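## Task

Scene 1: get the yellow sponge inside the bin marked R2 so that no part of it sticks out over the rim. The robot must not tip over or finish leaning, or the scene fails. The sponge has to stay in the bin without the robot holding it.

## Robot and tools

Robot: a Hello Robot Stretch 4, a single-arm mobile manipulator. It has an omni-wheel base, a lift that slides up and down a mast, one arm that telescopes straight forward, a three-joint wrist (yaw, pitch, roll) and a two-finger gripper. It stands about 1.6 m high, and the base edge lies within 0.23 m of the base origin. Loose objects may occasionally get nudged by something other than the robot. The simulation keeps running while replies are written; the robot holds its last command meanwhile.

Frames: the base frame sits on the floor under the base centre, x ahead, y to the left, z up. hand_pose is reported in this frame as a point between the open fingertips; with all wrist joints at zero its axes line up with the base frame, though the printed position may be slightly off. The odometry frame is the base frame as it was when the scene began. base_odometry comes from wheel rotation only, so slipping shows up as motion; heading runs -3.142 to 3.142, left positive. If turned_by_wheels and turned_by_imu disagree by more than roughly 0.1 rad, the base likely bumped something or slid, and the heading is off by about their difference. base_tilt gives forward and right lean in degrees, with a fixed bias up to about 1.5.

execute_actions: argument actions is a list holding one action or nothing (empty just reports state and images). cameras picks which images come back: head_camera, head_left_camera, head_right_camera, wrist_camera, or all (default); [] gives none. An action contains base, joints, or both, plus optional pace and contact_limits; alternatively it holds only end_of_arm: "enable_torque", which re-powers wrist or gripper motors that shut themselves off. All motions in one action start at once.
- base takes exactly one relative move from where the base last measured itself: translate_m (metres, forward positive, -2 to 2), strafe_m (metres, leftward positive, -2 to 2) or rotate_rad (radians, counter-clockwise from above positive, -3.2 to 3.2).
- joints takes absolute targets by name: lift_m 0 to 1.2 m; arm_m 0 to 0.55 m extension; wrist_yaw_rad -1.134 to 4.276 (0 ahead, positive leftward, 3.14 tucked back, past 3.4 the arm may interfere); wrist_pitch_rad -1.117 to 4.259 (0 level, 1.57 pointing down); wrist_roll_rad -1.117 to 4.259 (0 fingers level, positive turns clockwise when viewed from behind); gripper_m -0.038 to 0.141, the fingertip gap in metres, negative meaning the tips squeeze each other. Done tolerances: ±0.004 for lift, arm and gripper; ±0.02 for yaw and roll; ±0.05 for pitch. Joint targets outside range get clipped and reported; any other bad value or unknown key rejects the call entirely.
- pace: slow, default, fast or max. Base speed tops out at 0.1/0.3/0.4/0.6 m/s and turning at 1/2/3/4 rad/s respectively, further reduced when the lift is above 0.2 (down to 0.3 m/s and 1 rad/s at 1.2).
- contact_limits: only arm_m, 0 (gentlest) to 0.75 (firmest), default 0.5.
No single action runs beyond 15 s. Parts left out of an action might still be driving toward an earlier target without the status showing it. Once a result reports a stop, later calls in that same reply are skipped.

A good opening: lift_m 0.4 with wrist_yaw_rad 0 in one action to unfold the wrist.

wait: seconds 0 to 10, commands nothing and returns state and images. zoom_image: camera plus region [x0, y0, x1, y1] in pixels from the top-left, no larger than 504 by 504, on that camera's latest full image. finished_scene: scene number 1 or 2; ends the scene for good and reports success, after which the next task appears.

Reading results: base_status and joint_status explain how each motion ended. done means reached (for the base, wheels turned the full amount). off_target means it stopped short and may still push. contact_stop_at_<key> means it hit something; lift, arm or wheels go slack (a slack lift can sag under weight, slack wheels can drift). limit_stop_at_tilt means leaning beyond 6 degrees; lift, arm and wheels then ignore commands until the lean eases. limit_stop_at_own_body means a joint nearly hit the robot; move it away, not toward. This is likely when pitch is below -0.2 and roll is below -0.4 or above 4. torque_fault means a wrist or gripper motor went limp from overload; send enable_torque. on_its_own lists unrequested behaviour; its held at value is the target being held. motor_effort is percent of maximum, positive toward larger joint values, with the peak in brackets; readings carry fixed offsets and noise. Wheel efforts are positive when pushing a right turn. A resting effort outside its normal range suggests pushing or carrying. lidar_m gives 12 distances in 30-degree sectors from straight ahead, counter-clockwise (4th left, 7th behind, 10th right); - means nothing seen or closer than 0.25 m; it misses clear, thin and rear objects. wrist_depth_mm is a 7 by 7 grid of depths in mm (100 to 2000), - if unknown; the robot's own parts appear.

Gripping: command gripper_m below the object's width; squeezing tighter pulls it toward the wrist by up to a third of the shortfall. Neither gripper_m nor done proves a grasp; with a command of 0 or more, a firm hold shows as a clear gripper effort change. Raise the lift if fingertips stick on a surface.

Cameras: head_camera on the mast top looks forward and down (turn the base to look around); head_left_camera and head_right_camera are fisheyes looking steeper, showing base and arm; wrist_camera looks along the fingers, tips near its lower edge.

Avoid: dropping, sliding or slamming objects, hard impacts and heavy pushes; turning or driving with over 1 kg held and arm_m above 0.2, especially at fast or max; sustained pushing or pulling with a high gripper or high contact limit, which can tip the robot; and pressing the gripper into things, which trips torque faults.

Each tool is called after ">>>" as name([rows], argument=value, ...), one row to a line, values as JSON.

## Session

>>> execute_actions(actions=[])

Scene clock: 0.00 s.
base_odometry: x=+0.000 y=+0.000 heading=+0.000 (m, m, rad; odometry frame)
turned_by_wheels: +0.000 (rad since the last result)
turned_by_imu: +0.000 (rad since the last result)
base_tilt: forward=-0.2 right=-0.2 (deg)
lidar_m: 0.84 0.72 0.72 0.90 0.92 0.94 1.16 2.18 1.40 0.86 0.76 0.77
base_status: not commanded
joint_positions: lift_m=+0.237 arm_m=+0.000 wrist_yaw_rad=+3.148 wrist_pitch_rad=-0.013 wrist_roll_rad=-0.005 gripper_m=+0.057
joint_status: not commanded
motor_effort: lift_m=+18 arm_m=+0 wrist_yaw_rad=-1 wrist_pitch_rad=-6 wrist_roll_rad=-1 gripper_m=-3 wheel_0=+0 wheel_1=+0 wheel_2=+0 (%)
hand_pose: x=-0.1184 y=+0.0855 z=+0.4190 quat_wxyz=(-0.003, +0.006, -0.002, +1.000) (m; base frame)
wrist_depth_mm: - 133 1708 1430 1138 946 820 / - 116 144 1464 1138 960 809 / - 123 163 1464 1138 946 809 / 135 135 1756 1464 1160 931 820 / 1921 - 1756 1430 1118 946 820 / 1281 1366 198 1366 200 931 820 / 904 917 1025 108 1008 891 798
pictures: head_camera, head_left_camera, head_right_camera, wrist_camera
Images, in order (width x height): head_camera 420x560, head_left_camera 420x672, head_right_camera 420x672, wrist_camera 616x392.

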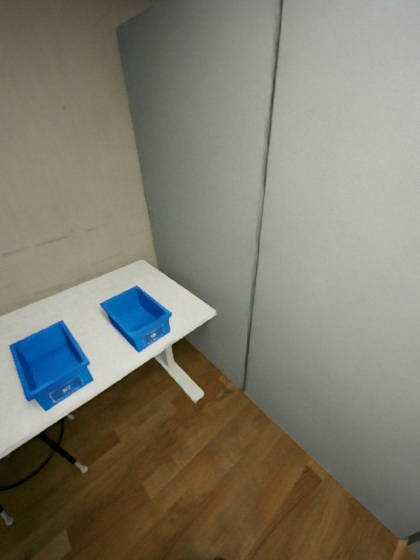

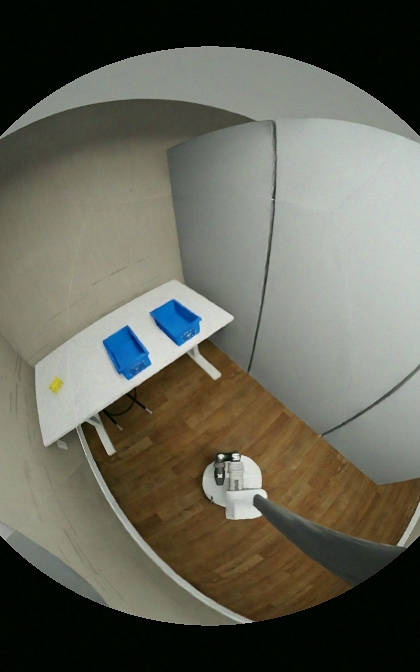

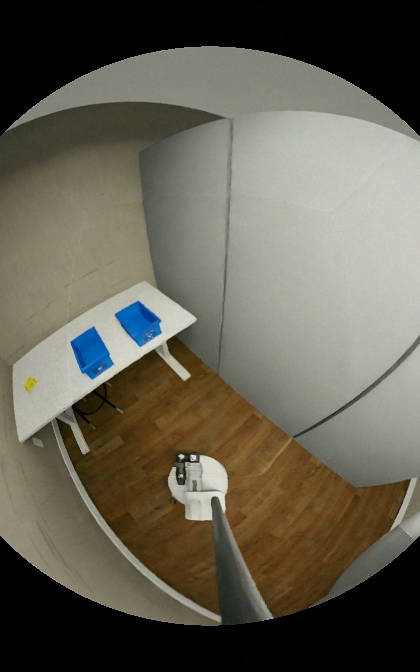

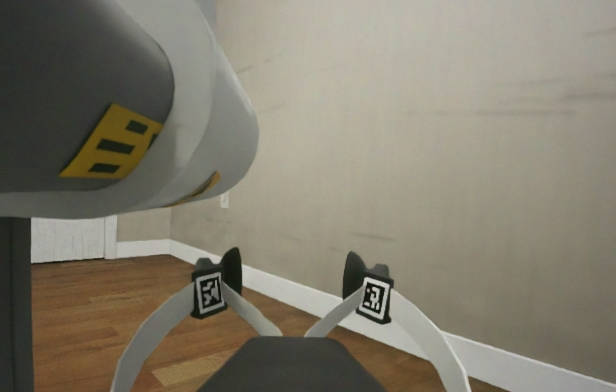

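>>> zoom_image(camera="head_camera", region=[0, 260, 220, 430])

>>> execute_actions([
  {"base":{"rotate_rad":0.75},"joints":{"lift_m":0.9}},
])

Region (0, 260, 220, 430) of head_camera's 420x560 image, scaled by 2.291, with more detail than that image has; it fills the top 389 rows of this view, and the rest is white.

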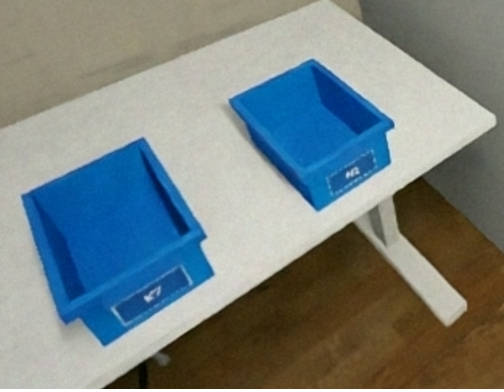

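Scene clock: 8.13 s.
base_odometry: x=+0.000 y=+0.000 heading=+0.750 (m, m, rad; odometry frame)
turned_by_wheels: +0.750 (rad since the last result)
turned_by_imu: +0.740 (rad since the last result)
base_tilt: forward=-0.2 right=-0.2 (deg)
lidar_m: 0.72 0.79 0.96 0.93 0.98 1.40 2.18 1.07 0.77 0.78 0.81 0.77
base_status: done
joint_positions: lift_m=+0.900 arm_m=+0.000 wrist_yaw_rad=+3.148 wrist_pitch_rad=-0.013 wrist_roll_rad=-0.005 gripper_m=+0.057
joint_status: all done
motor_effort: lift_m=+21(22) arm_m=+0(0) wrist_yaw_rad=-1(1) wrist_pitch_rad=-6(6) wrist_roll_rad=+0(1) gripper_m=-4(2) wheel_0=-1(5) wheel_1=-1(6) wheel_2=-1(6) (%)
hand_pose: x=-0.1184 y=+0.0855 z=+1.0816 quat_wxyz=(-0.003, +0.006, -0.002, +1.000) (m; base frame)
wrist_depth_mm: - 133 - - - 1921 1308 / - 116 144 - - 1983 1308 / - 123 163 - - 1863 1308 / 135 135 - - - 1921 1281 / 1205 - - - - 1863 1255 / 1281 - 199 - 199 1863 1229 / 1281 - - 108 - 1618 1205
pictures: head_camera, head_left_camera, head_right_camera, wrist_camera
Images, in order (width x height): head_camera 420x560, head_left_camera 420x672, head_right_camera 420x672, wrist_camera 616x392.

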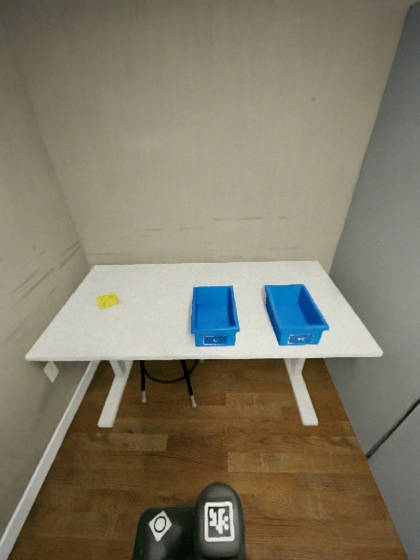

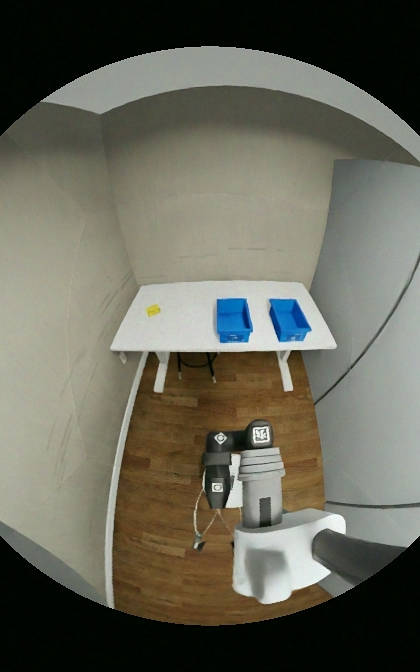

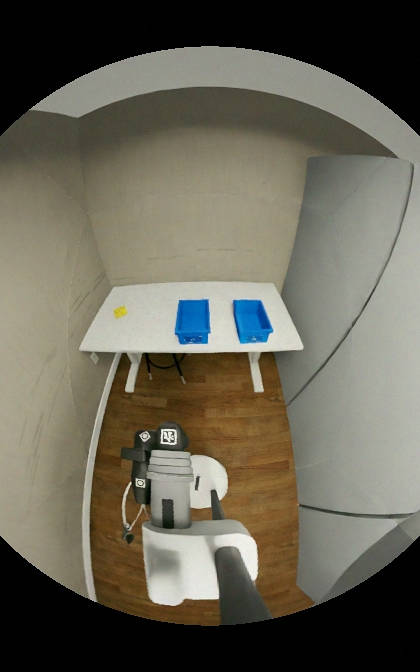

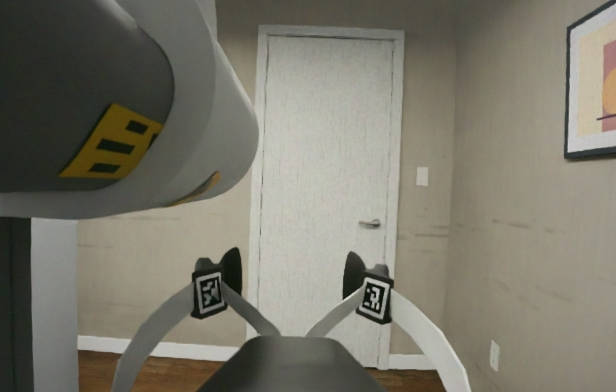

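>>> zoom_image(camera="head_camera", region=[180, 310, 340, 360])

>>> zoom_image(camera="head_camera", region=[60, 270, 160, 340])

Region (180, 310, 340, 360) of head_camera's 420x560 image, scaled by 3.150, with more detail than that image has; it fills the top 158 rows of this view, and the rest is white.

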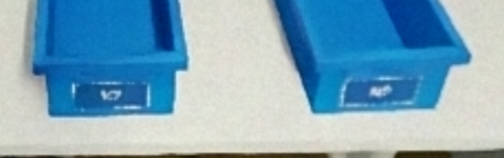

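Region (60, 270, 160, 340) of head_camera's 420x560 image, scaled by 5.040, with more detail than that image has; it fills the top 353 rows of this view, and the rest is white.

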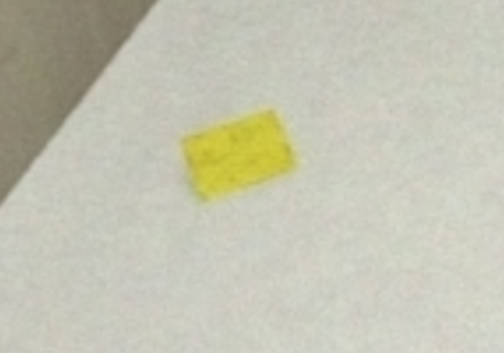

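>>> execute_actions([
  {"base":{"strafe_m":0.4},"joints":{"wrist_yaw_rad":0,"wrist_pitch_rad":0.5,"gripper_m":0.13}},
])

Scene clock: 18.57 s.
base_odometry: x=-0.273 y=+0.293 heading=+0.750 (m, m, rad; odometry frame)
turned_by_wheels: +0.000 (rad since the last result)
turned_by_imu: -0.002 (rad since the last result)
base_tilt: forward=-0.2 right=-0.2 (deg)
lidar_m: 0.74 0.73 0.56 0.53 0.58 0.79 2.15 1.61 1.22 1.18 1.07 0.76
base_status: done
joint_positions: lift_m=+0.900 arm_m=+0.000 wrist_yaw_rad=+0.000 wrist_pitch_rad=+0.502 wrist_roll_rad=-0.005 gripper_m=+0.130
joint_status: all done
motor_effort: lift_m=+20(21) arm_m=+0(0) wrist_yaw_rad=-2(7) wrist_pitch_rad=-5(7) wrist_roll_rad=-1(1) gripper_m=+0(4) wheel_0=+2(7) wheel_1=-2(8) wheel_2=+0(0) (%)
hand_pose: x=+0.4236 y=-0.0873 z=+0.9393 quat_wxyz=(+0.969, -0.002, +0.248, +0.001) (m; base frame)
wrist_depth_mm: 854 1205 1255 1229 1229 1205 1205 / 878 1182 1308 1308 1281 1308 1281 / 842 904 904 960 866 866 854 / 668 691 707 723 715 634 741 / 878 1078 1499 878 654 661 676 / 946 1118 1281 1397 223 1397 1397 / 946 1182 1229 108 1281 1255 1281
pictures: head_camera, head_left_camera, head_right_camera, wrist_camera
Images, in order (width x height): head_camera 420x560, head_left_camera 420x672, head_right_camera 420x672, wrist_camera 616x392.

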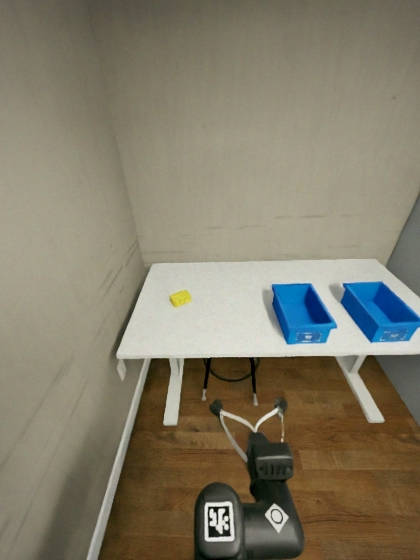

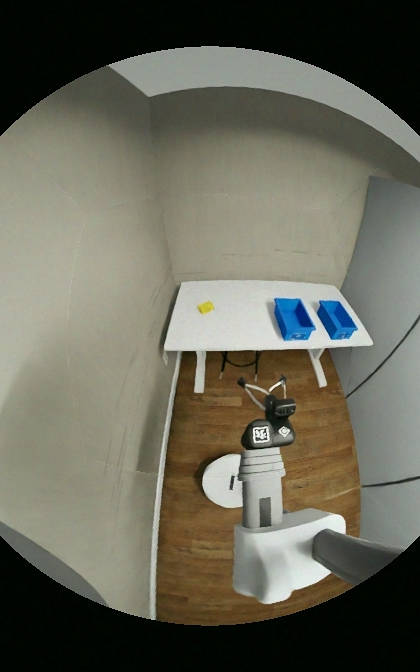

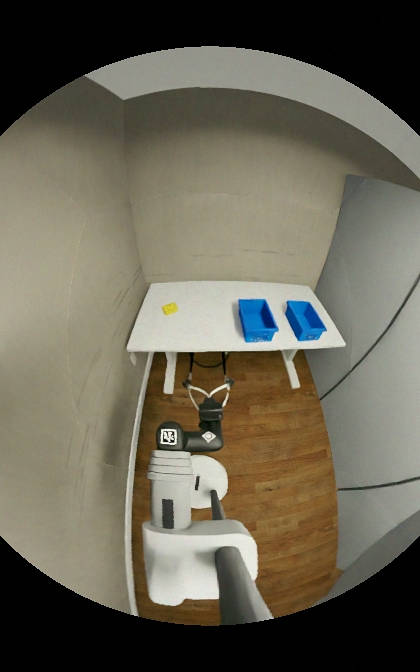

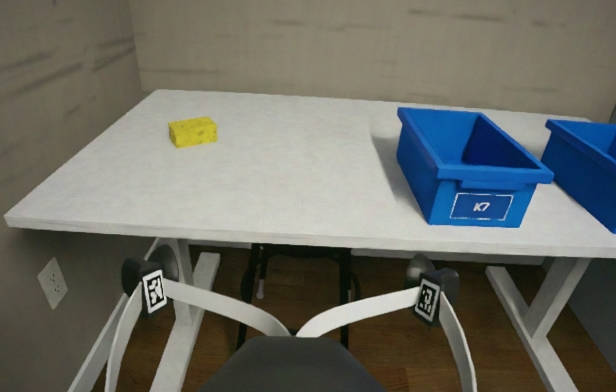

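>>> execute_actions([
  {"base":{"strafe_m":0.23},"joints":{"wrist_pitch_rad":1.57,"lift_m":1.05}},
], cameras=[])

>>> execute_actions([
  {"base":{"translate_m":0.33},"joints":{"arm_m":0.4}},
])

Scene clock: 39.20 s.
base_odometry: x=-0.429 y=+0.461 heading=+0.750 (m, m, rad; odometry frame)
turned_by_wheels: +0.000 (rad since the last result)
turned_by_imu: -0.001 (rad since the last result)
base_tilt: forward=-0.2 right=-0.2 (deg)
lidar_m: 0.73 0.43 0.32 0.31 0.33 0.48 1.48 2.28 1.45 1.40 1.05 0.78
base_status: done
joint_positions: lift_m=+1.050 arm_m=+0.000 wrist_yaw_rad=+0.000 wrist_pitch_rad=+1.570 wrist_roll_rad=-0.005 gripper_m=+0.130
joint_status: all done
motor_effort: lift_m=+21(22) arm_m=+0(0) wrist_yaw_rad=-1(2) wrist_pitch_rad=+1(4) wrist_roll_rad=-1(1) gripper_m=+1(0) wheel_0=+1(7) wheel_1=-1(8) wheel_2=+0(0) (%)
hand_pose: x=+0.1709 y=-0.0874 z=+0.9395 quat_wxyz=(+0.707, -0.002, +0.707, +0.002) (m; base frame)
wrist_depth_mm: 569 842 1138 1160 1182 1205 1182 / 585 866 1160 1182 1160 1205 1205 / 591 904 1160 1182 1205 1205 1205 / 603 931 1182 1182 1182 1205 1229 / 609 820 960 976 1205 1205 1229 / 640 778 976 976 224 1229 1229 / 647 1008 1229 108 1229 1255 1229
pictures: none
No camera images: the call's "cameras" was empty. Leave "cameras" out to get every camera's image.

Scene clock: 41.77 s.
base_odometry: x=-0.188 y=+0.686 heading=+0.750 (m, m, rad; odometry frame)
turned_by_wheels: +0.000 (rad since the last result)
turned_by_imu: -0.001 (rad since the last result)
base_tilt: forward=-0.2 right=-0.2 (deg)
lidar_m: 0.41 0.42 0.30 0.29 0.31 0.45 1.40 1.97 1.47 1.41 0.59 0.44
base_status: done
joint_positions: lift_m=+1.050 arm_m=+0.398 wrist_yaw_rad=+0.000 wrist_pitch_rad=+1.570 wrist_roll_rad=-0.005 gripper_m=+0.130
joint_status: all done
motor_effort: lift_m=+21(21) arm_m=+9(8) wrist_yaw_rad=-2(2) wrist_pitch_rad=+1(1) wrist_roll_rad=-1(1) gripper_m=-1(1) wheel_0=+0(5) wheel_1=+1(5) wheel_2=+0(10) (%)
hand_pose: x=+0.5696 y=-0.0874 z=+0.9395 quat_wxyz=(+0.707, -0.002, +0.707, +0.002) (m; base frame)
wrist_depth_mm: 500 430 433 392 439 442 442 / 512 430 433 439 442 445 452 / 508 436 439 439 449 452 455 / 500 439 442 442 449 452 459 / 504 439 445 445 452 455 462 / 530 442 452 452 224 462 466 / 597 931 991 108 1205 1255 1229
pictures: head_camera, head_left_camera, head_right_camera, wrist_camera
Images, in order (width x height): head_camera 420x560, head_left_camera 420x672, head_right_camera 420x672, wrist_camera 616x392.

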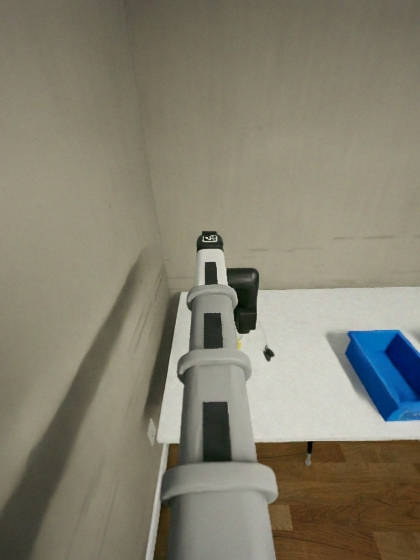

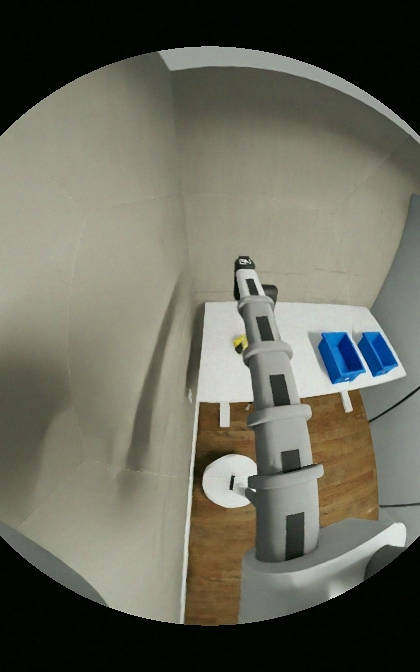

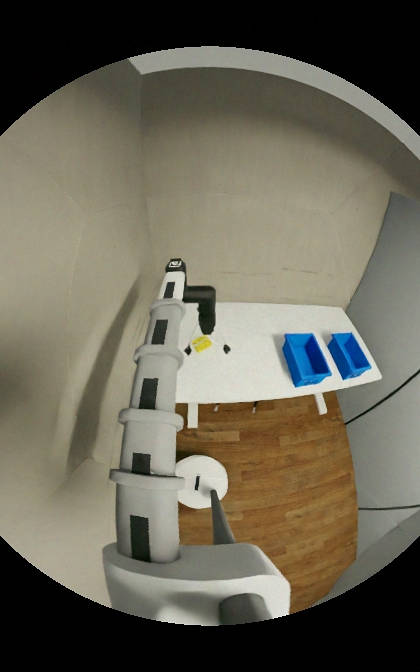

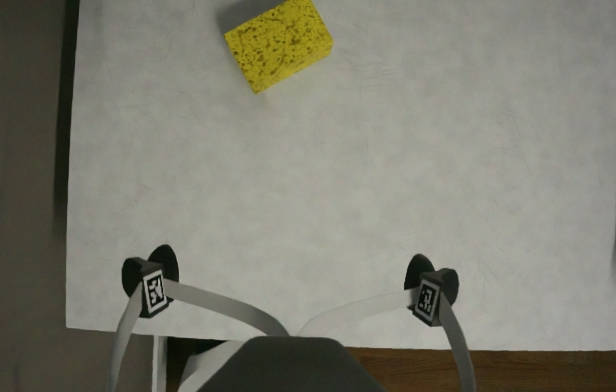

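>>> execute_actions([
  {"base":{"translate_m":0.07},"joints":{"arm_m":0.53,"wrist_roll_rad":1.1,"lift_m":0.96}},
], cameras=["wrist_camera","head_right_camera"])

Scene clock: 55.77 s.
base_odometry: x=-0.137 y=+0.734 heading=+0.750 (m, m, rad; odometry frame)
turned_by_wheels: +0.000 (rad since the last result)
turned_by_imu: -0.001 (rad since the last result)
base_tilt: forward=-0.2 right=-0.2 (deg)
lidar_m: 0.34 0.38 0.29 0.28 0.31 0.44 1.41 1.96 1.47 1.33 0.51 0.37
base_status: done
joint_positions: lift_m=+0.960 arm_m=+0.528 wrist_yaw_rad=+0.000 wrist_pitch_rad=+1.570 wrist_roll_rad=+1.100 gripper_m=+0.130
joint_status: all done
motor_effort: lift_m=+15(21) arm_m=+9(10) wrist_yaw_rad=-1(1) wrist_pitch_rad=+0(1) wrist_roll_rad=+1(4) gripper_m=+0(1) wheel_0=+1(4) wheel_1=+2(6) wheel_2=+2(9) (%)
hand_pose: x=+0.6995 y=-0.0874 z=+0.8500 quat_wxyz=(+0.603, +0.370, +0.603, -0.369) (m; base frame)
wrist_depth_mm: 334 340 345 349 353 359 364 / 338 340 347 349 357 359 366 / 342 343 347 353 357 364 368 / 340 345 351 353 362 366 370 / 343 345 351 357 362 368 373 / 343 347 312 314 224 370 375 / 349 353 357 108 366 373 379
pictures: head_right_camera, wrist_camera
Images, in order (width x height): head_right_camera 420x672, wrist_camera 616x392.

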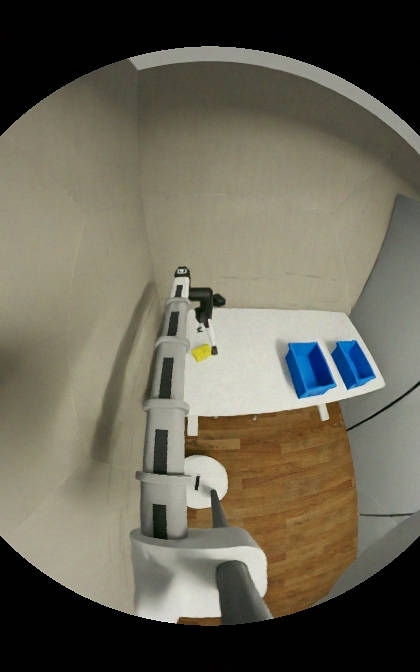

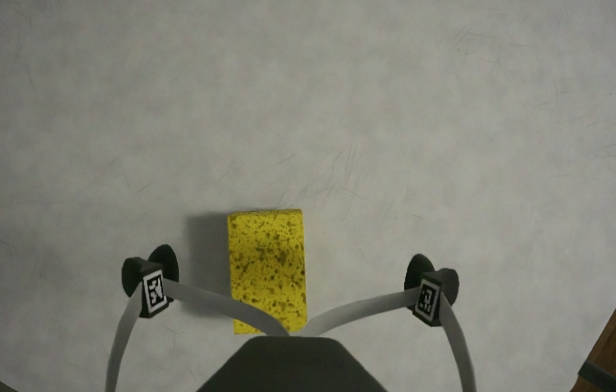

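>>> execute_actions([
  {"base":{"strafe_m":0.022},"joints":{"arm_m":0.538,"lift_m":0.89}},
], cameras=["wrist_camera","head_right_camera"])

Scene clock: 64.80 s.
base_odometry: x=-0.152 y=+0.750 heading=+0.750 (m, m, rad; odometry frame)
turned_by_wheels: +0.000 (rad since the last result)
turned_by_imu: -0.001 (rad since the last result)
base_tilt: forward=-0.2 right=-0.2 (deg)
lidar_m: 0.35 0.37 0.29 0.26 0.28 0.40 1.36 2.00 1.49 1.33 0.49 0.36
base_status: done
joint_positions: lift_m=+0.890 arm_m=+0.536 wrist_yaw_rad=+0.000 wrist_pitch_rad=+1.570 wrist_roll_rad=+1.100 gripper_m=+0.130
joint_status: all done
motor_effort: lift_m=+15(14) arm_m=+9(7) wrist_yaw_rad=-1(2) wrist_pitch_rad=+0(0) wrist_roll_rad=+1(1) gripper_m=-2(1) wheel_0=+0(8) wheel_1=-2(7) wheel_2=+0(2) (%)
hand_pose: x=+0.7075 y=-0.0874 z=+0.7800 quat_wxyz=(+0.603, +0.370, +0.603, -0.369) (m; base frame)
wrist_depth_mm: 267 272 274 279 283 287 291 / 270 273 277 281 285 289 293 / 272 274 278 282 286 290 294 / 272 276 279 283 287 293 296 / 274 277 281 240 290 294 298 / 277 278 242 241 224 297 300 / 278 281 285 108 294 298 301
pictures: head_right_camera, wrist_camera
Images, in order (width x height): head_right_camera 420x672, wrist_camera 616x392.

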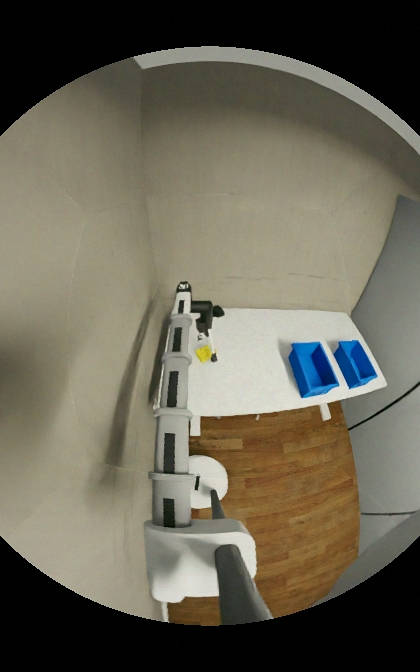

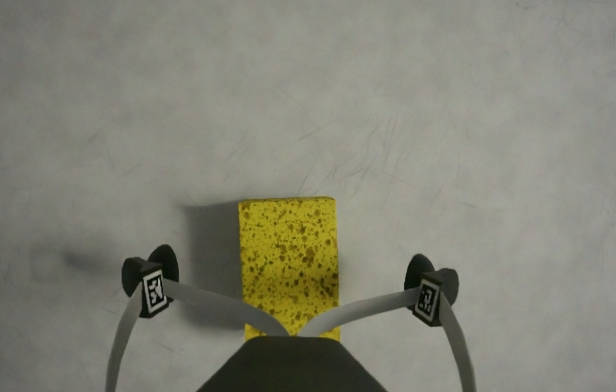

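>>> execute_actions([
  {"joints":{"lift_m":0.87,"gripper_m":0.09}},
], cameras=["wrist_camera"])

>>> execute_actions([
  {"joints":{"gripper_m":0.025}},
], cameras=["wrist_camera","head_right_camera"])

Scene clock: 73.47 s.
base_odometry: x=-0.152 y=+0.750 heading=+0.750 (m, m, rad; odometry frame)
turned_by_wheels: +0.000 (rad since the last result)
turned_by_imu: -0.001 (rad since the last result)
base_tilt: forward=-0.2 right=-0.2 (deg)
lidar_m: 0.34 0.37 0.29 0.25 0.29 0.39 1.38 1.98 1.49 1.30 0.48 0.36
base_status: not commanded
joint_positions: lift_m=+0.870 arm_m=+0.536 wrist_yaw_rad=+0.000 wrist_pitch_rad=+1.570 wrist_roll_rad=+1.100 gripper_m=+0.090
joint_status: all done
motor_effort: lift_m=+15(16) arm_m=+9(9) wrist_yaw_rad=-1(1) wrist_pitch_rad=+0(0) wrist_roll_rad=+0(0) gripper_m=-1(2) wheel_0=+0(0) wheel_1=-3(2) wheel_2=+0(0) (%)
hand_pose: x=+0.7075 y=-0.0874 z=+0.7600 quat_wxyz=(+0.603, +0.370, +0.603, -0.369) (m; base frame)
wrist_depth_mm: 250 252 256 259 264 267 270 / 250 253 257 260 265 267 272 / 253 256 259 262 266 270 273 / 253 257 259 264 267 272 274 / 255 258 225 220 268 273 277 / 257 258 220 222 204 276 278 / 258 260 264 108 273 278 281
pictures: wrist_camera
Images, in order (width x height): wrist_camera 616x392.

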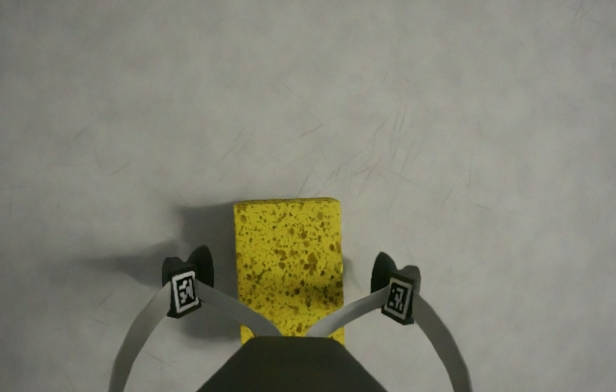

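Scene clock: 74.93 s.
base_odometry: x=-0.152 y=+0.750 heading=+0.750 (m, m, rad; odometry frame)
turned_by_wheels: +0.000 (rad since the last result)
turned_by_imu: +0.000 (rad since the last result)
base_tilt: forward=-0.2 right=-0.2 (deg)
lidar_m: 0.34 0.37 0.28 0.25 0.27 0.40 1.36 1.99 1.48 1.30 0.48 0.36
base_status: not commanded
joint_positions: lift_m=+0.870 arm_m=+0.536 wrist_yaw_rad=+0.000 wrist_pitch_rad=+1.570 wrist_roll_rad=+1.100 gripper_m=+0.025
joint_status: all done
motor_effort: lift_m=+15(15) arm_m=+9(9) wrist_yaw_rad=-1(1) wrist_pitch_rad=+0(0) wrist_roll_rad=+1(0) gripper_m=-19(19) wheel_0=+1(1) wheel_1=-2(3) wheel_2=+0(0) (%)
hand_pose: x=+0.7075 y=-0.0874 z=+0.7600 quat_wxyz=(+0.603, +0.370, +0.603, -0.369) (m; base frame)
wrist_depth_mm: 249 252 256 259 263 266 270 / 250 253 257 260 265 268 271 / 252 255 258 262 266 271 272 / 253 257 260 263 267 272 274 / 255 258 217 210 270 273 277 / 256 258 204 212 190 276 279 / 258 262 265 108 272 277 281
pictures: head_right_camera, wrist_camera
Images, in order (width x height): head_right_camera 420x672, wrist_camera 616x392.

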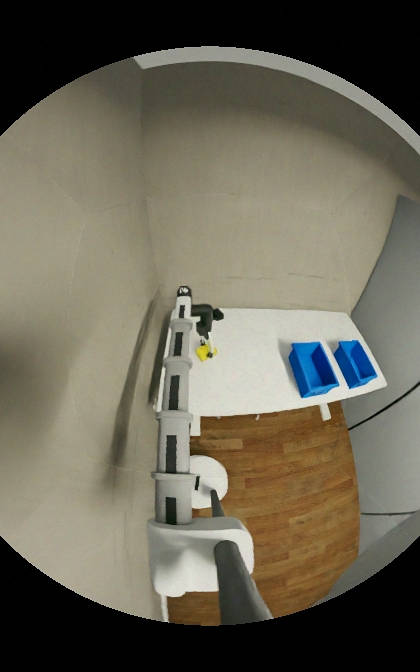

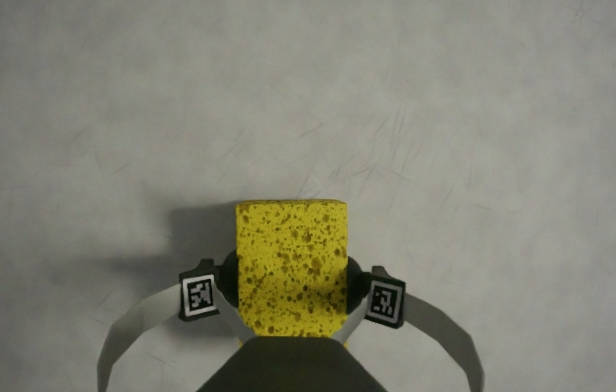

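>>> execute_actions([
  {"joints":{"lift_m":1.08}},
], cameras=[])

>>> execute_actions([
  {"base":{"strafe_m":-0.95},"joints":{"arm_m":0.46,"wrist_roll_rad":0}},
])

Scene clock: 85.03 s.
base_odometry: x=-0.152 y=+0.750 heading=+0.750 (m, m, rad; odometry frame)
turned_by_wheels: +0.000 (rad since the last result)
turned_by_imu: -0.001 (rad since the last result)
base_tilt: forward=-0.2 right=-0.2 (deg)
lidar_m: 0.35 0.37 0.30 0.26 0.29 0.40 1.36 1.99 1.49 1.31 0.50 0.38
base_status: not commanded
joint_positions: lift_m=+1.080 arm_m=+0.536 wrist_yaw_rad=+0.000 wrist_pitch_rad=+1.570 wrist_roll_rad=+1.100 gripper_m=+0.025
joint_status: all done
motor_effort: lift_m=+21(22) arm_m=+9(9) wrist_yaw_rad=-1(2) wrist_pitch_rad=+0(0) wrist_roll_rad=+1(1) gripper_m=-19(19) wheel_0=+0(0) wheel_1=-3(2) wheel_2=+0(0) (%)
hand_pose: x=+0.7075 y=-0.0874 z=+0.9695 quat_wxyz=(+0.603, +0.370, +0.603, -0.369) (m; base frame)
wrist_depth_mm: 452 455 462 466 473 480 484 / 452 459 462 469 477 488 488 / 455 459 466 477 480 488 496 / 455 462 469 473 480 488 492 / 462 466 216 210 484 492 500 / 462 466 204 211 190 500 1281 / 521 473 477 108 496 500 1042
pictures: none
No camera images: the call's "cameras" was empty. Leave "cameras" out to get every camera's image.

Scene clock: 89.53 s.
base_odometry: x=+0.496 y=+0.055 heading=+0.750 (m, m, rad; odometry frame)
turned_by_wheels: +0.000 (rad since the last result)
turned_by_imu: +0.004 (rad since the last result)
base_tilt: forward=-0.2 right=-0.2 (deg)
lidar_m: 0.33 0.34 0.50 1.22 1.30 1.80 2.59 0.68 0.49 0.49 0.50 0.34
base_status: done
joint_positions: lift_m=+1.080 arm_m=+0.462 wrist_yaw_rad=+0.000 wrist_pitch_rad=+1.570 wrist_roll_rad=+0.000 gripper_m=+0.025
joint_status: all done
motor_effort: lift_m=+21(21) arm_m=-9(12) wrist_yaw_rad=-1(1) wrist_pitch_rad=+0(0) wrist_roll_rad=-2(6) gripper_m=-19(17) wheel_0=+0(7) wheel_1=+0(9) wheel_2=+1(0) (%)
hand_pose: x=+0.6327 y=-0.0874 z=+0.9695 quat_wxyz=(+0.707, +0.000, +0.707, +0.000) (m; base frame)
wrist_depth_mm: 455 455 459 466 466 473 544 / 455 459 466 469 473 477 574 / 459 462 469 477 477 484 569 / 459 469 469 473 480 488 585 / 427 466 217 211 484 492 580 / 442 473 204 211 191 492 597 / 442 477 382 108 492 492 591
pictures: head_camera, head_left_camera, head_right_camera, wrist_camera
Images, in order (width x height): head_camera 420x560, head_left_camera 420x672, head_right_camera 420x672, wrist_camera 616x392.

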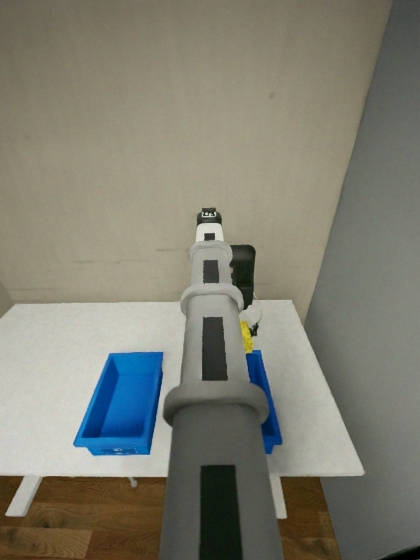

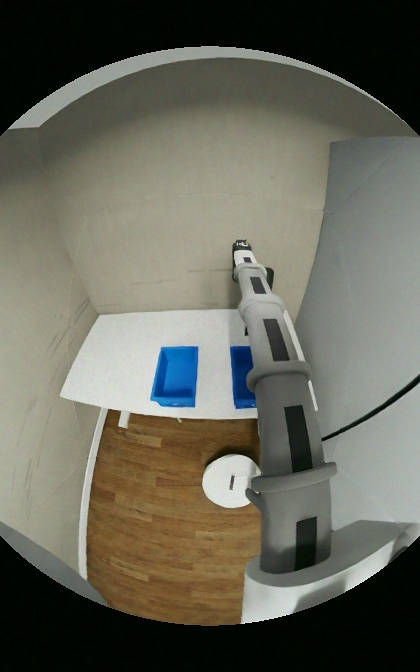

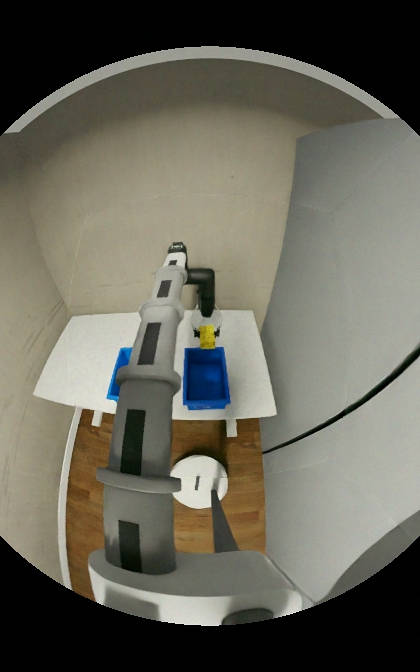

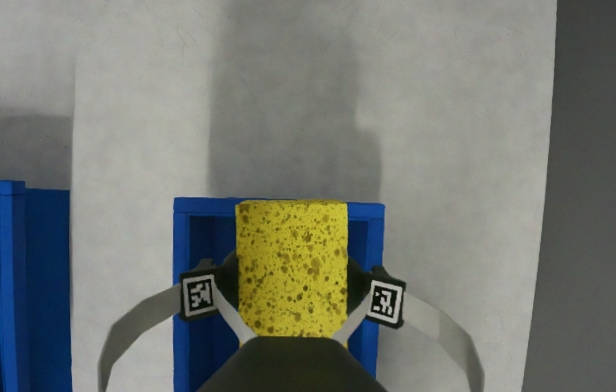

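>>> execute_actions([
  {"base":{"strafe_m":0.012},"joints":{"arm_m":0.37,"lift_m":0.98}},
], cameras=["wrist_camera","head_right_camera"])

Scene clock: 97.47 s.
base_odometry: x=+0.488 y=+0.064 heading=+0.750 (m, m, rad; odometry frame)
turned_by_wheels: +0.000 (rad since the last result)
turned_by_imu: +0.000 (rad since the last result)
base_tilt: forward=-0.2 right=-0.2 (deg)
lidar_m: 0.32 0.36 0.51 1.21 1.28 1.77 1.72 0.72 0.54 0.50 0.46 0.34
base_status: done
joint_positions: lift_m=+0.980 arm_m=+0.372 wrist_yaw_rad=+0.000 wrist_pitch_rad=+1.570 wrist_roll_rad=+0.000 gripper_m=+0.025
joint_status: all done
motor_effort: lift_m=+15(19) arm_m=-9(12) wrist_yaw_rad=-1(1) wrist_pitch_rad=-1(0) wrist_roll_rad=-2(2) gripper_m=-19(20) wheel_0=+1(7) wheel_1=+1(7) wheel_2=+0(0) (%)
hand_pose: x=+0.5427 y=-0.0874 z=+0.8700 quat_wxyz=(+0.707, +0.000, +0.707, +0.000) (m; base frame)
wrist_depth_mm: 357 362 364 368 370 375 377 / 359 362 281 271 260 377 379 / 364 366 357 368 310 382 382 / 366 366 368 370 314 382 384 / 366 370 216 211 274 387 392 / 370 257 205 211 191 389 394 / 373 258 329 108 327 392 394
pictures: head_right_camera, wrist_camera
Images, in order (width x height): head_right_camera 420x672, wrist_camera 616x392.

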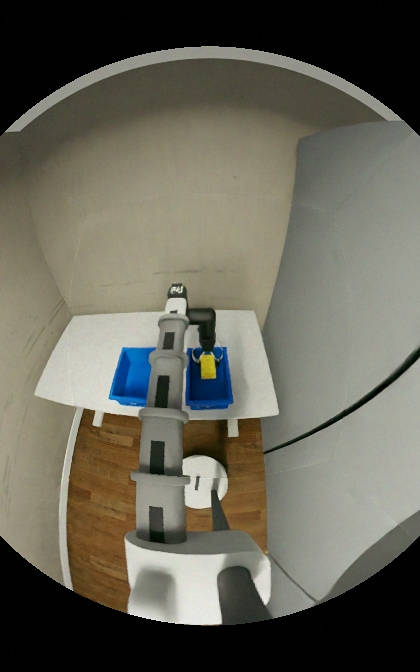

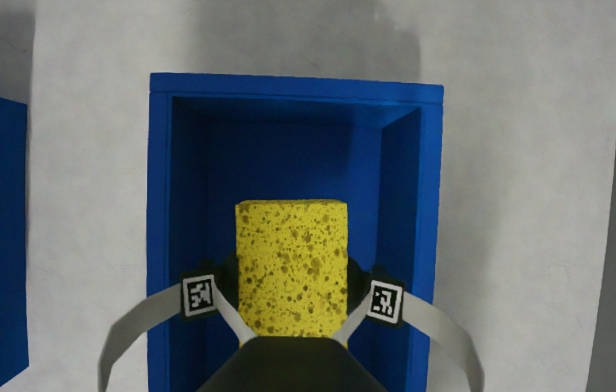

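>>> execute_actions([
  {"joints":{"lift_m":0.877}},
], cameras=["wrist_camera"])

>>> execute_actions([
  {"joints":{"gripper_m":0.08}},
], cameras=["wrist_camera"])

>>> execute_actions([
  {"joints":{"lift_m":1.03},"pace":"fast"},
], cameras=["wrist_camera","head_right_camera"])

Scene clock: 106.80 s.
base_odometry: x=+0.488 y=+0.064 heading=+0.750 (m, m, rad; odometry frame)
turned_by_wheels: +0.000 (rad since the last result)
turned_by_imu: -0.001 (rad since the last result)
base_tilt: forward=-0.2 right=-0.2 (deg)
lidar_m: 0.33 0.36 0.49 1.20 1.28 1.78 1.75 0.70 0.53 0.47 0.46 0.34
base_status: not commanded
joint_positions: lift_m=+0.877 arm_m=+0.372 wrist_yaw_rad=+0.000 wrist_pitch_rad=+1.570 wrist_roll_rad=+0.000 gripper_m=+0.025
joint_status: all done
motor_effort: lift_m=+15(14) arm_m=-9(9) wrist_yaw_rad=+0(1) wrist_pitch_rad=+0(0) wrist_roll_rad=-2(2) gripper_m=-19(19) wheel_0=+0(0) wheel_1=+1(1) wheel_2=+0(0) (%)
hand_pose: x=+0.5427 y=-0.0874 z=+0.7670 quat_wxyz=(+0.707, +0.000, +0.707, +0.000) (m; base frame)
wrist_depth_mm: 143 144 146 147 148 150 272 / 145 170 211 206 198 157 273 / 203 187 263 267 268 167 278 / 204 190 265 267 270 166 278 / 206 191 216 210 272 163 281 / 149 165 205 211 190 160 282 / 150 193 271 108 276 158 286
pictures: wrist_camera
Images, in order (width x height): wrist_camera 616x392.

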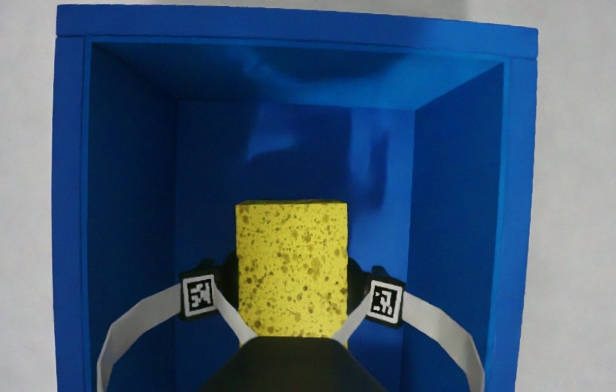

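Scene clock: 108.17 s.
base_odometry: x=+0.488 y=+0.064 heading=+0.750 (m, m, rad; odometry frame)
turned_by_wheels: +0.000 (rad since the last result)
turned_by_imu: +0.000 (rad since the last result)
base_tilt: forward=-0.2 right=-0.2 (deg)
lidar_m: 0.32 0.37 0.51 1.20 1.27 1.78 1.73 0.71 0.52 0.50 0.46 0.33
base_status: not commanded
joint_positions: lift_m=+0.877 arm_m=+0.372 wrist_yaw_rad=+0.000 wrist_pitch_rad=+1.570 wrist_roll_rad=+0.000 gripper_m=+0.080
joint_status: all done
motor_effort: lift_m=+15(15) arm_m=-9(9) wrist_yaw_rad=-1(1) wrist_pitch_rad=+0(1) wrist_roll_rad=-1(1) gripper_m=-2(18) wheel_0=+0(0) wheel_1=+1(1) wheel_2=+0(0) (%)
hand_pose: x=+0.5427 y=-0.0874 z=+0.7670 quat_wxyz=(+0.707, +0.000, +0.707, +0.000) (m; base frame)
wrist_depth_mm: 144 145 146 147 148 150 272 / 144 171 211 206 198 156 274 / 203 187 264 266 267 167 277 / 204 190 265 267 270 166 278 / 206 192 223 224 271 164 281 / 149 171 213 226 201 161 283 / 150 172 271 108 274 157 286
pictures: wrist_camera
Images, in order (width x height): wrist_camera 616x392.

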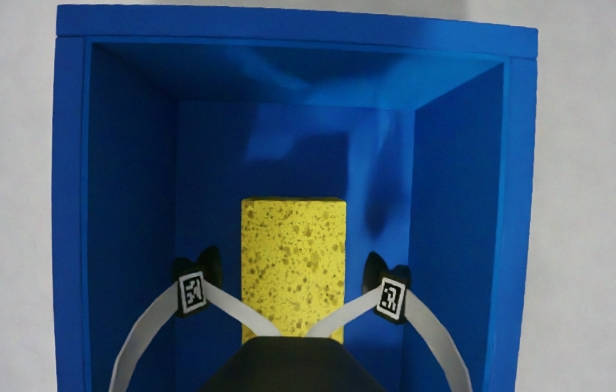

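Scene clock: 109.57 s.
base_odometry: x=+0.488 y=+0.064 heading=+0.750 (m, m, rad; odometry frame)
turned_by_wheels: +0.000 (rad since the last result)
turned_by_imu: +0.000 (rad since the last result)
base_tilt: forward=-0.2 right=-0.2 (deg)
lidar_m: 0.31 0.35 0.48 1.19 1.28 1.77 1.72 0.70 0.53 0.49 0.47 0.34
base_status: not commanded
joint_positions: lift_m=+1.030 arm_m=+0.372 wrist_yaw_rad=+0.000 wrist_pitch_rad=+1.570 wrist_roll_rad=+0.000 gripper_m=+0.080
joint_status: all done
motor_effort: lift_m=+21(23) arm_m=-9(9) wrist_yaw_rad=+0(1) wrist_pitch_rad=+0(0) wrist_roll_rad=-2(1) gripper_m=-2(1) wheel_0=+1(0) wheel_1=+1(1) wheel_2=+0(0) (%)
hand_pose: x=+0.5427 y=-0.0874 z=+0.9195 quat_wxyz=(+0.707, +0.000, +0.707, +0.000) (m; base frame)
wrist_depth_mm: 404 407 413 413 418 424 427 / 407 410 413 415 421 427 430 / 399 415 357 418 377 436 436 / 404 418 418 421 415 433 439 / 407 421 421 382 349 439 442 / 421 421 214 427 200 439 445 / 427 424 379 108 382 445 445
pictures: head_right_camera, wrist_camera
Images, in order (width x height): head_right_camera 420x672, wrist_camera 616x392.

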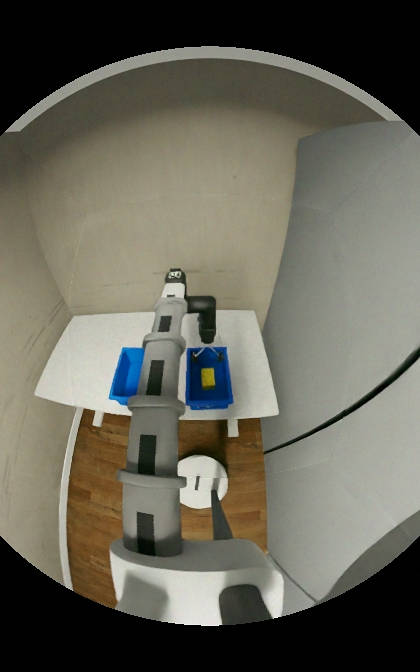

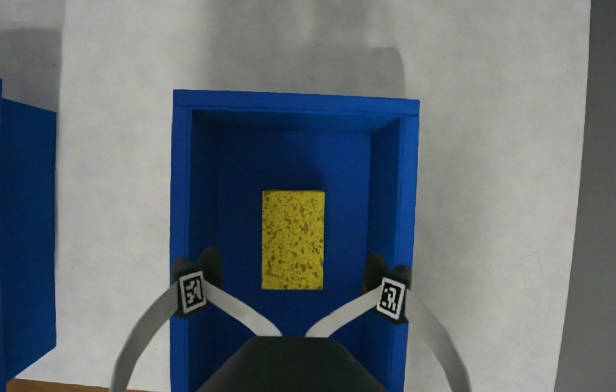

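>>> execute_actions([
  {"base":{"translate_m":-0.3},"joints":{"arm_m":0.1,"wrist_pitch_rad":0.7},"pace":"fast"},
], cameras=["wrist_camera"])

Scene clock: 120.03 s.
base_odometry: x=+0.268 y=-0.141 heading=+0.750 (m, m, rad; odometry frame)
turned_by_wheels: +0.000 (rad since the last result)
turned_by_imu: +0.000 (rad since the last result)
base_tilt: forward=-0.2 right=-0.2 (deg)
lidar_m: 0.64 0.67 0.94 1.22 1.31 1.83 2.29 0.65 0.51 0.49 0.51 0.66
base_status: done
joint_positions: lift_m=+1.030 arm_m=+0.102 wrist_yaw_rad=+0.000 wrist_pitch_rad=+0.702 wrist_roll_rad=+0.000 gripper_m=+0.080
joint_status: all done
motor_effort: lift_m=+21(21) arm_m=-9(14) wrist_yaw_rad=-1(2) wrist_pitch_rad=-6(8) wrist_roll_rad=-2(2) gripper_m=-4(3) wheel_0=-1(5) wheel_1=-1(5) wheel_2=+0(10) (%)
hand_pose: x=+0.4928 y=-0.0875 z=+1.0217 quat_wxyz=(+0.939, +0.000, +0.344, +0.000) (m; base frame)
wrist_depth_mm: 1078 1078 1060 1060 1060 960 661 / 1008 1008 1042 1060 1118 946 640 / 691 723 809 715 878 931 634 / 640 661 683 676 741 798 627 / 530 580 517 535 615 676 621 / 1008 549 213 559 201 574 609 / 1160 1160 1229 108 1255 750 609
pictures: wrist_camera
Images, in order (width x height): wrist_camera 616x392.

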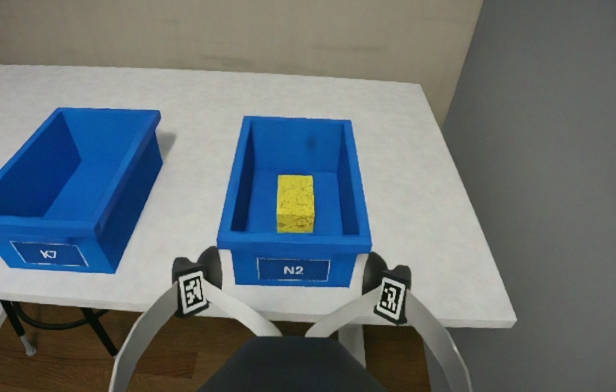

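>>> execute_actions([
  {"base":{"translate_m":0.3},"joints":{"arm_m":0.372,"wrist_pitch_rad":1.57,"gripper_m":0.09},"pace":"fast"},
], cameras=["wrist_camera"])

Scene clock: 125.60 s.
base_odometry: x=+0.488 y=+0.064 heading=+0.750 (m, m, rad; odometry frame)
turned_by_wheels: +0.000 (rad since the last result)
turned_by_imu: -0.001 (rad since the last result)
base_tilt: forward=-0.2 right=-0.2 (deg)
lidar_m: 0.32 0.36 0.50 1.20 1.27 1.78 1.76 0.73 0.49 0.49 0.48 0.33
base_status: done
joint_positions: lift_m=+1.030 arm_m=+0.370 wrist_yaw_rad=+0.000 wrist_pitch_rad=+1.570 wrist_roll_rad=+0.000 gripper_m=+0.090
joint_status: all done
motor_effort: lift_m=+21(21) arm_m=+9(12) wrist_yaw_rad=-1(0) wrist_pitch_rad=+1(3) wrist_roll_rad=-1(2) gripper_m=+0(2) wheel_0=+1(3) wheel_1=+1(5) wheel_2=+2(10) (%)
hand_pose: x=+0.5416 y=-0.0874 z=+0.9195 quat_wxyz=(+0.707, +0.000, +0.707, +0.000) (m; base frame)
wrist_depth_mm: 404 413 413 415 418 424 424 / 407 413 415 418 424 427 430 / 402 415 357 418 382 433 433 / 404 415 418 418 413 433 439 / 410 421 421 379 402 439 442 / 418 424 327 427 204 442 442 / 424 427 382 108 436 445 449
pictures: wrist_camera
Images, in order (width x height): wrist_camera 616x392.

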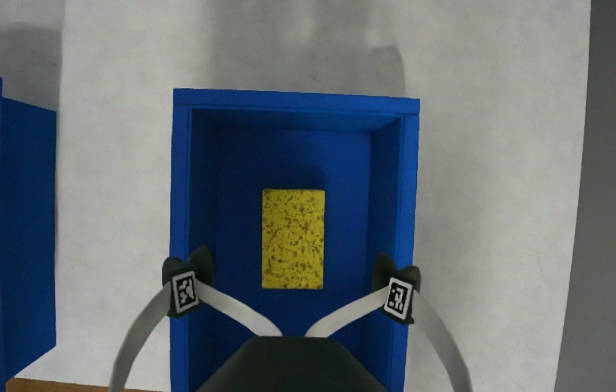

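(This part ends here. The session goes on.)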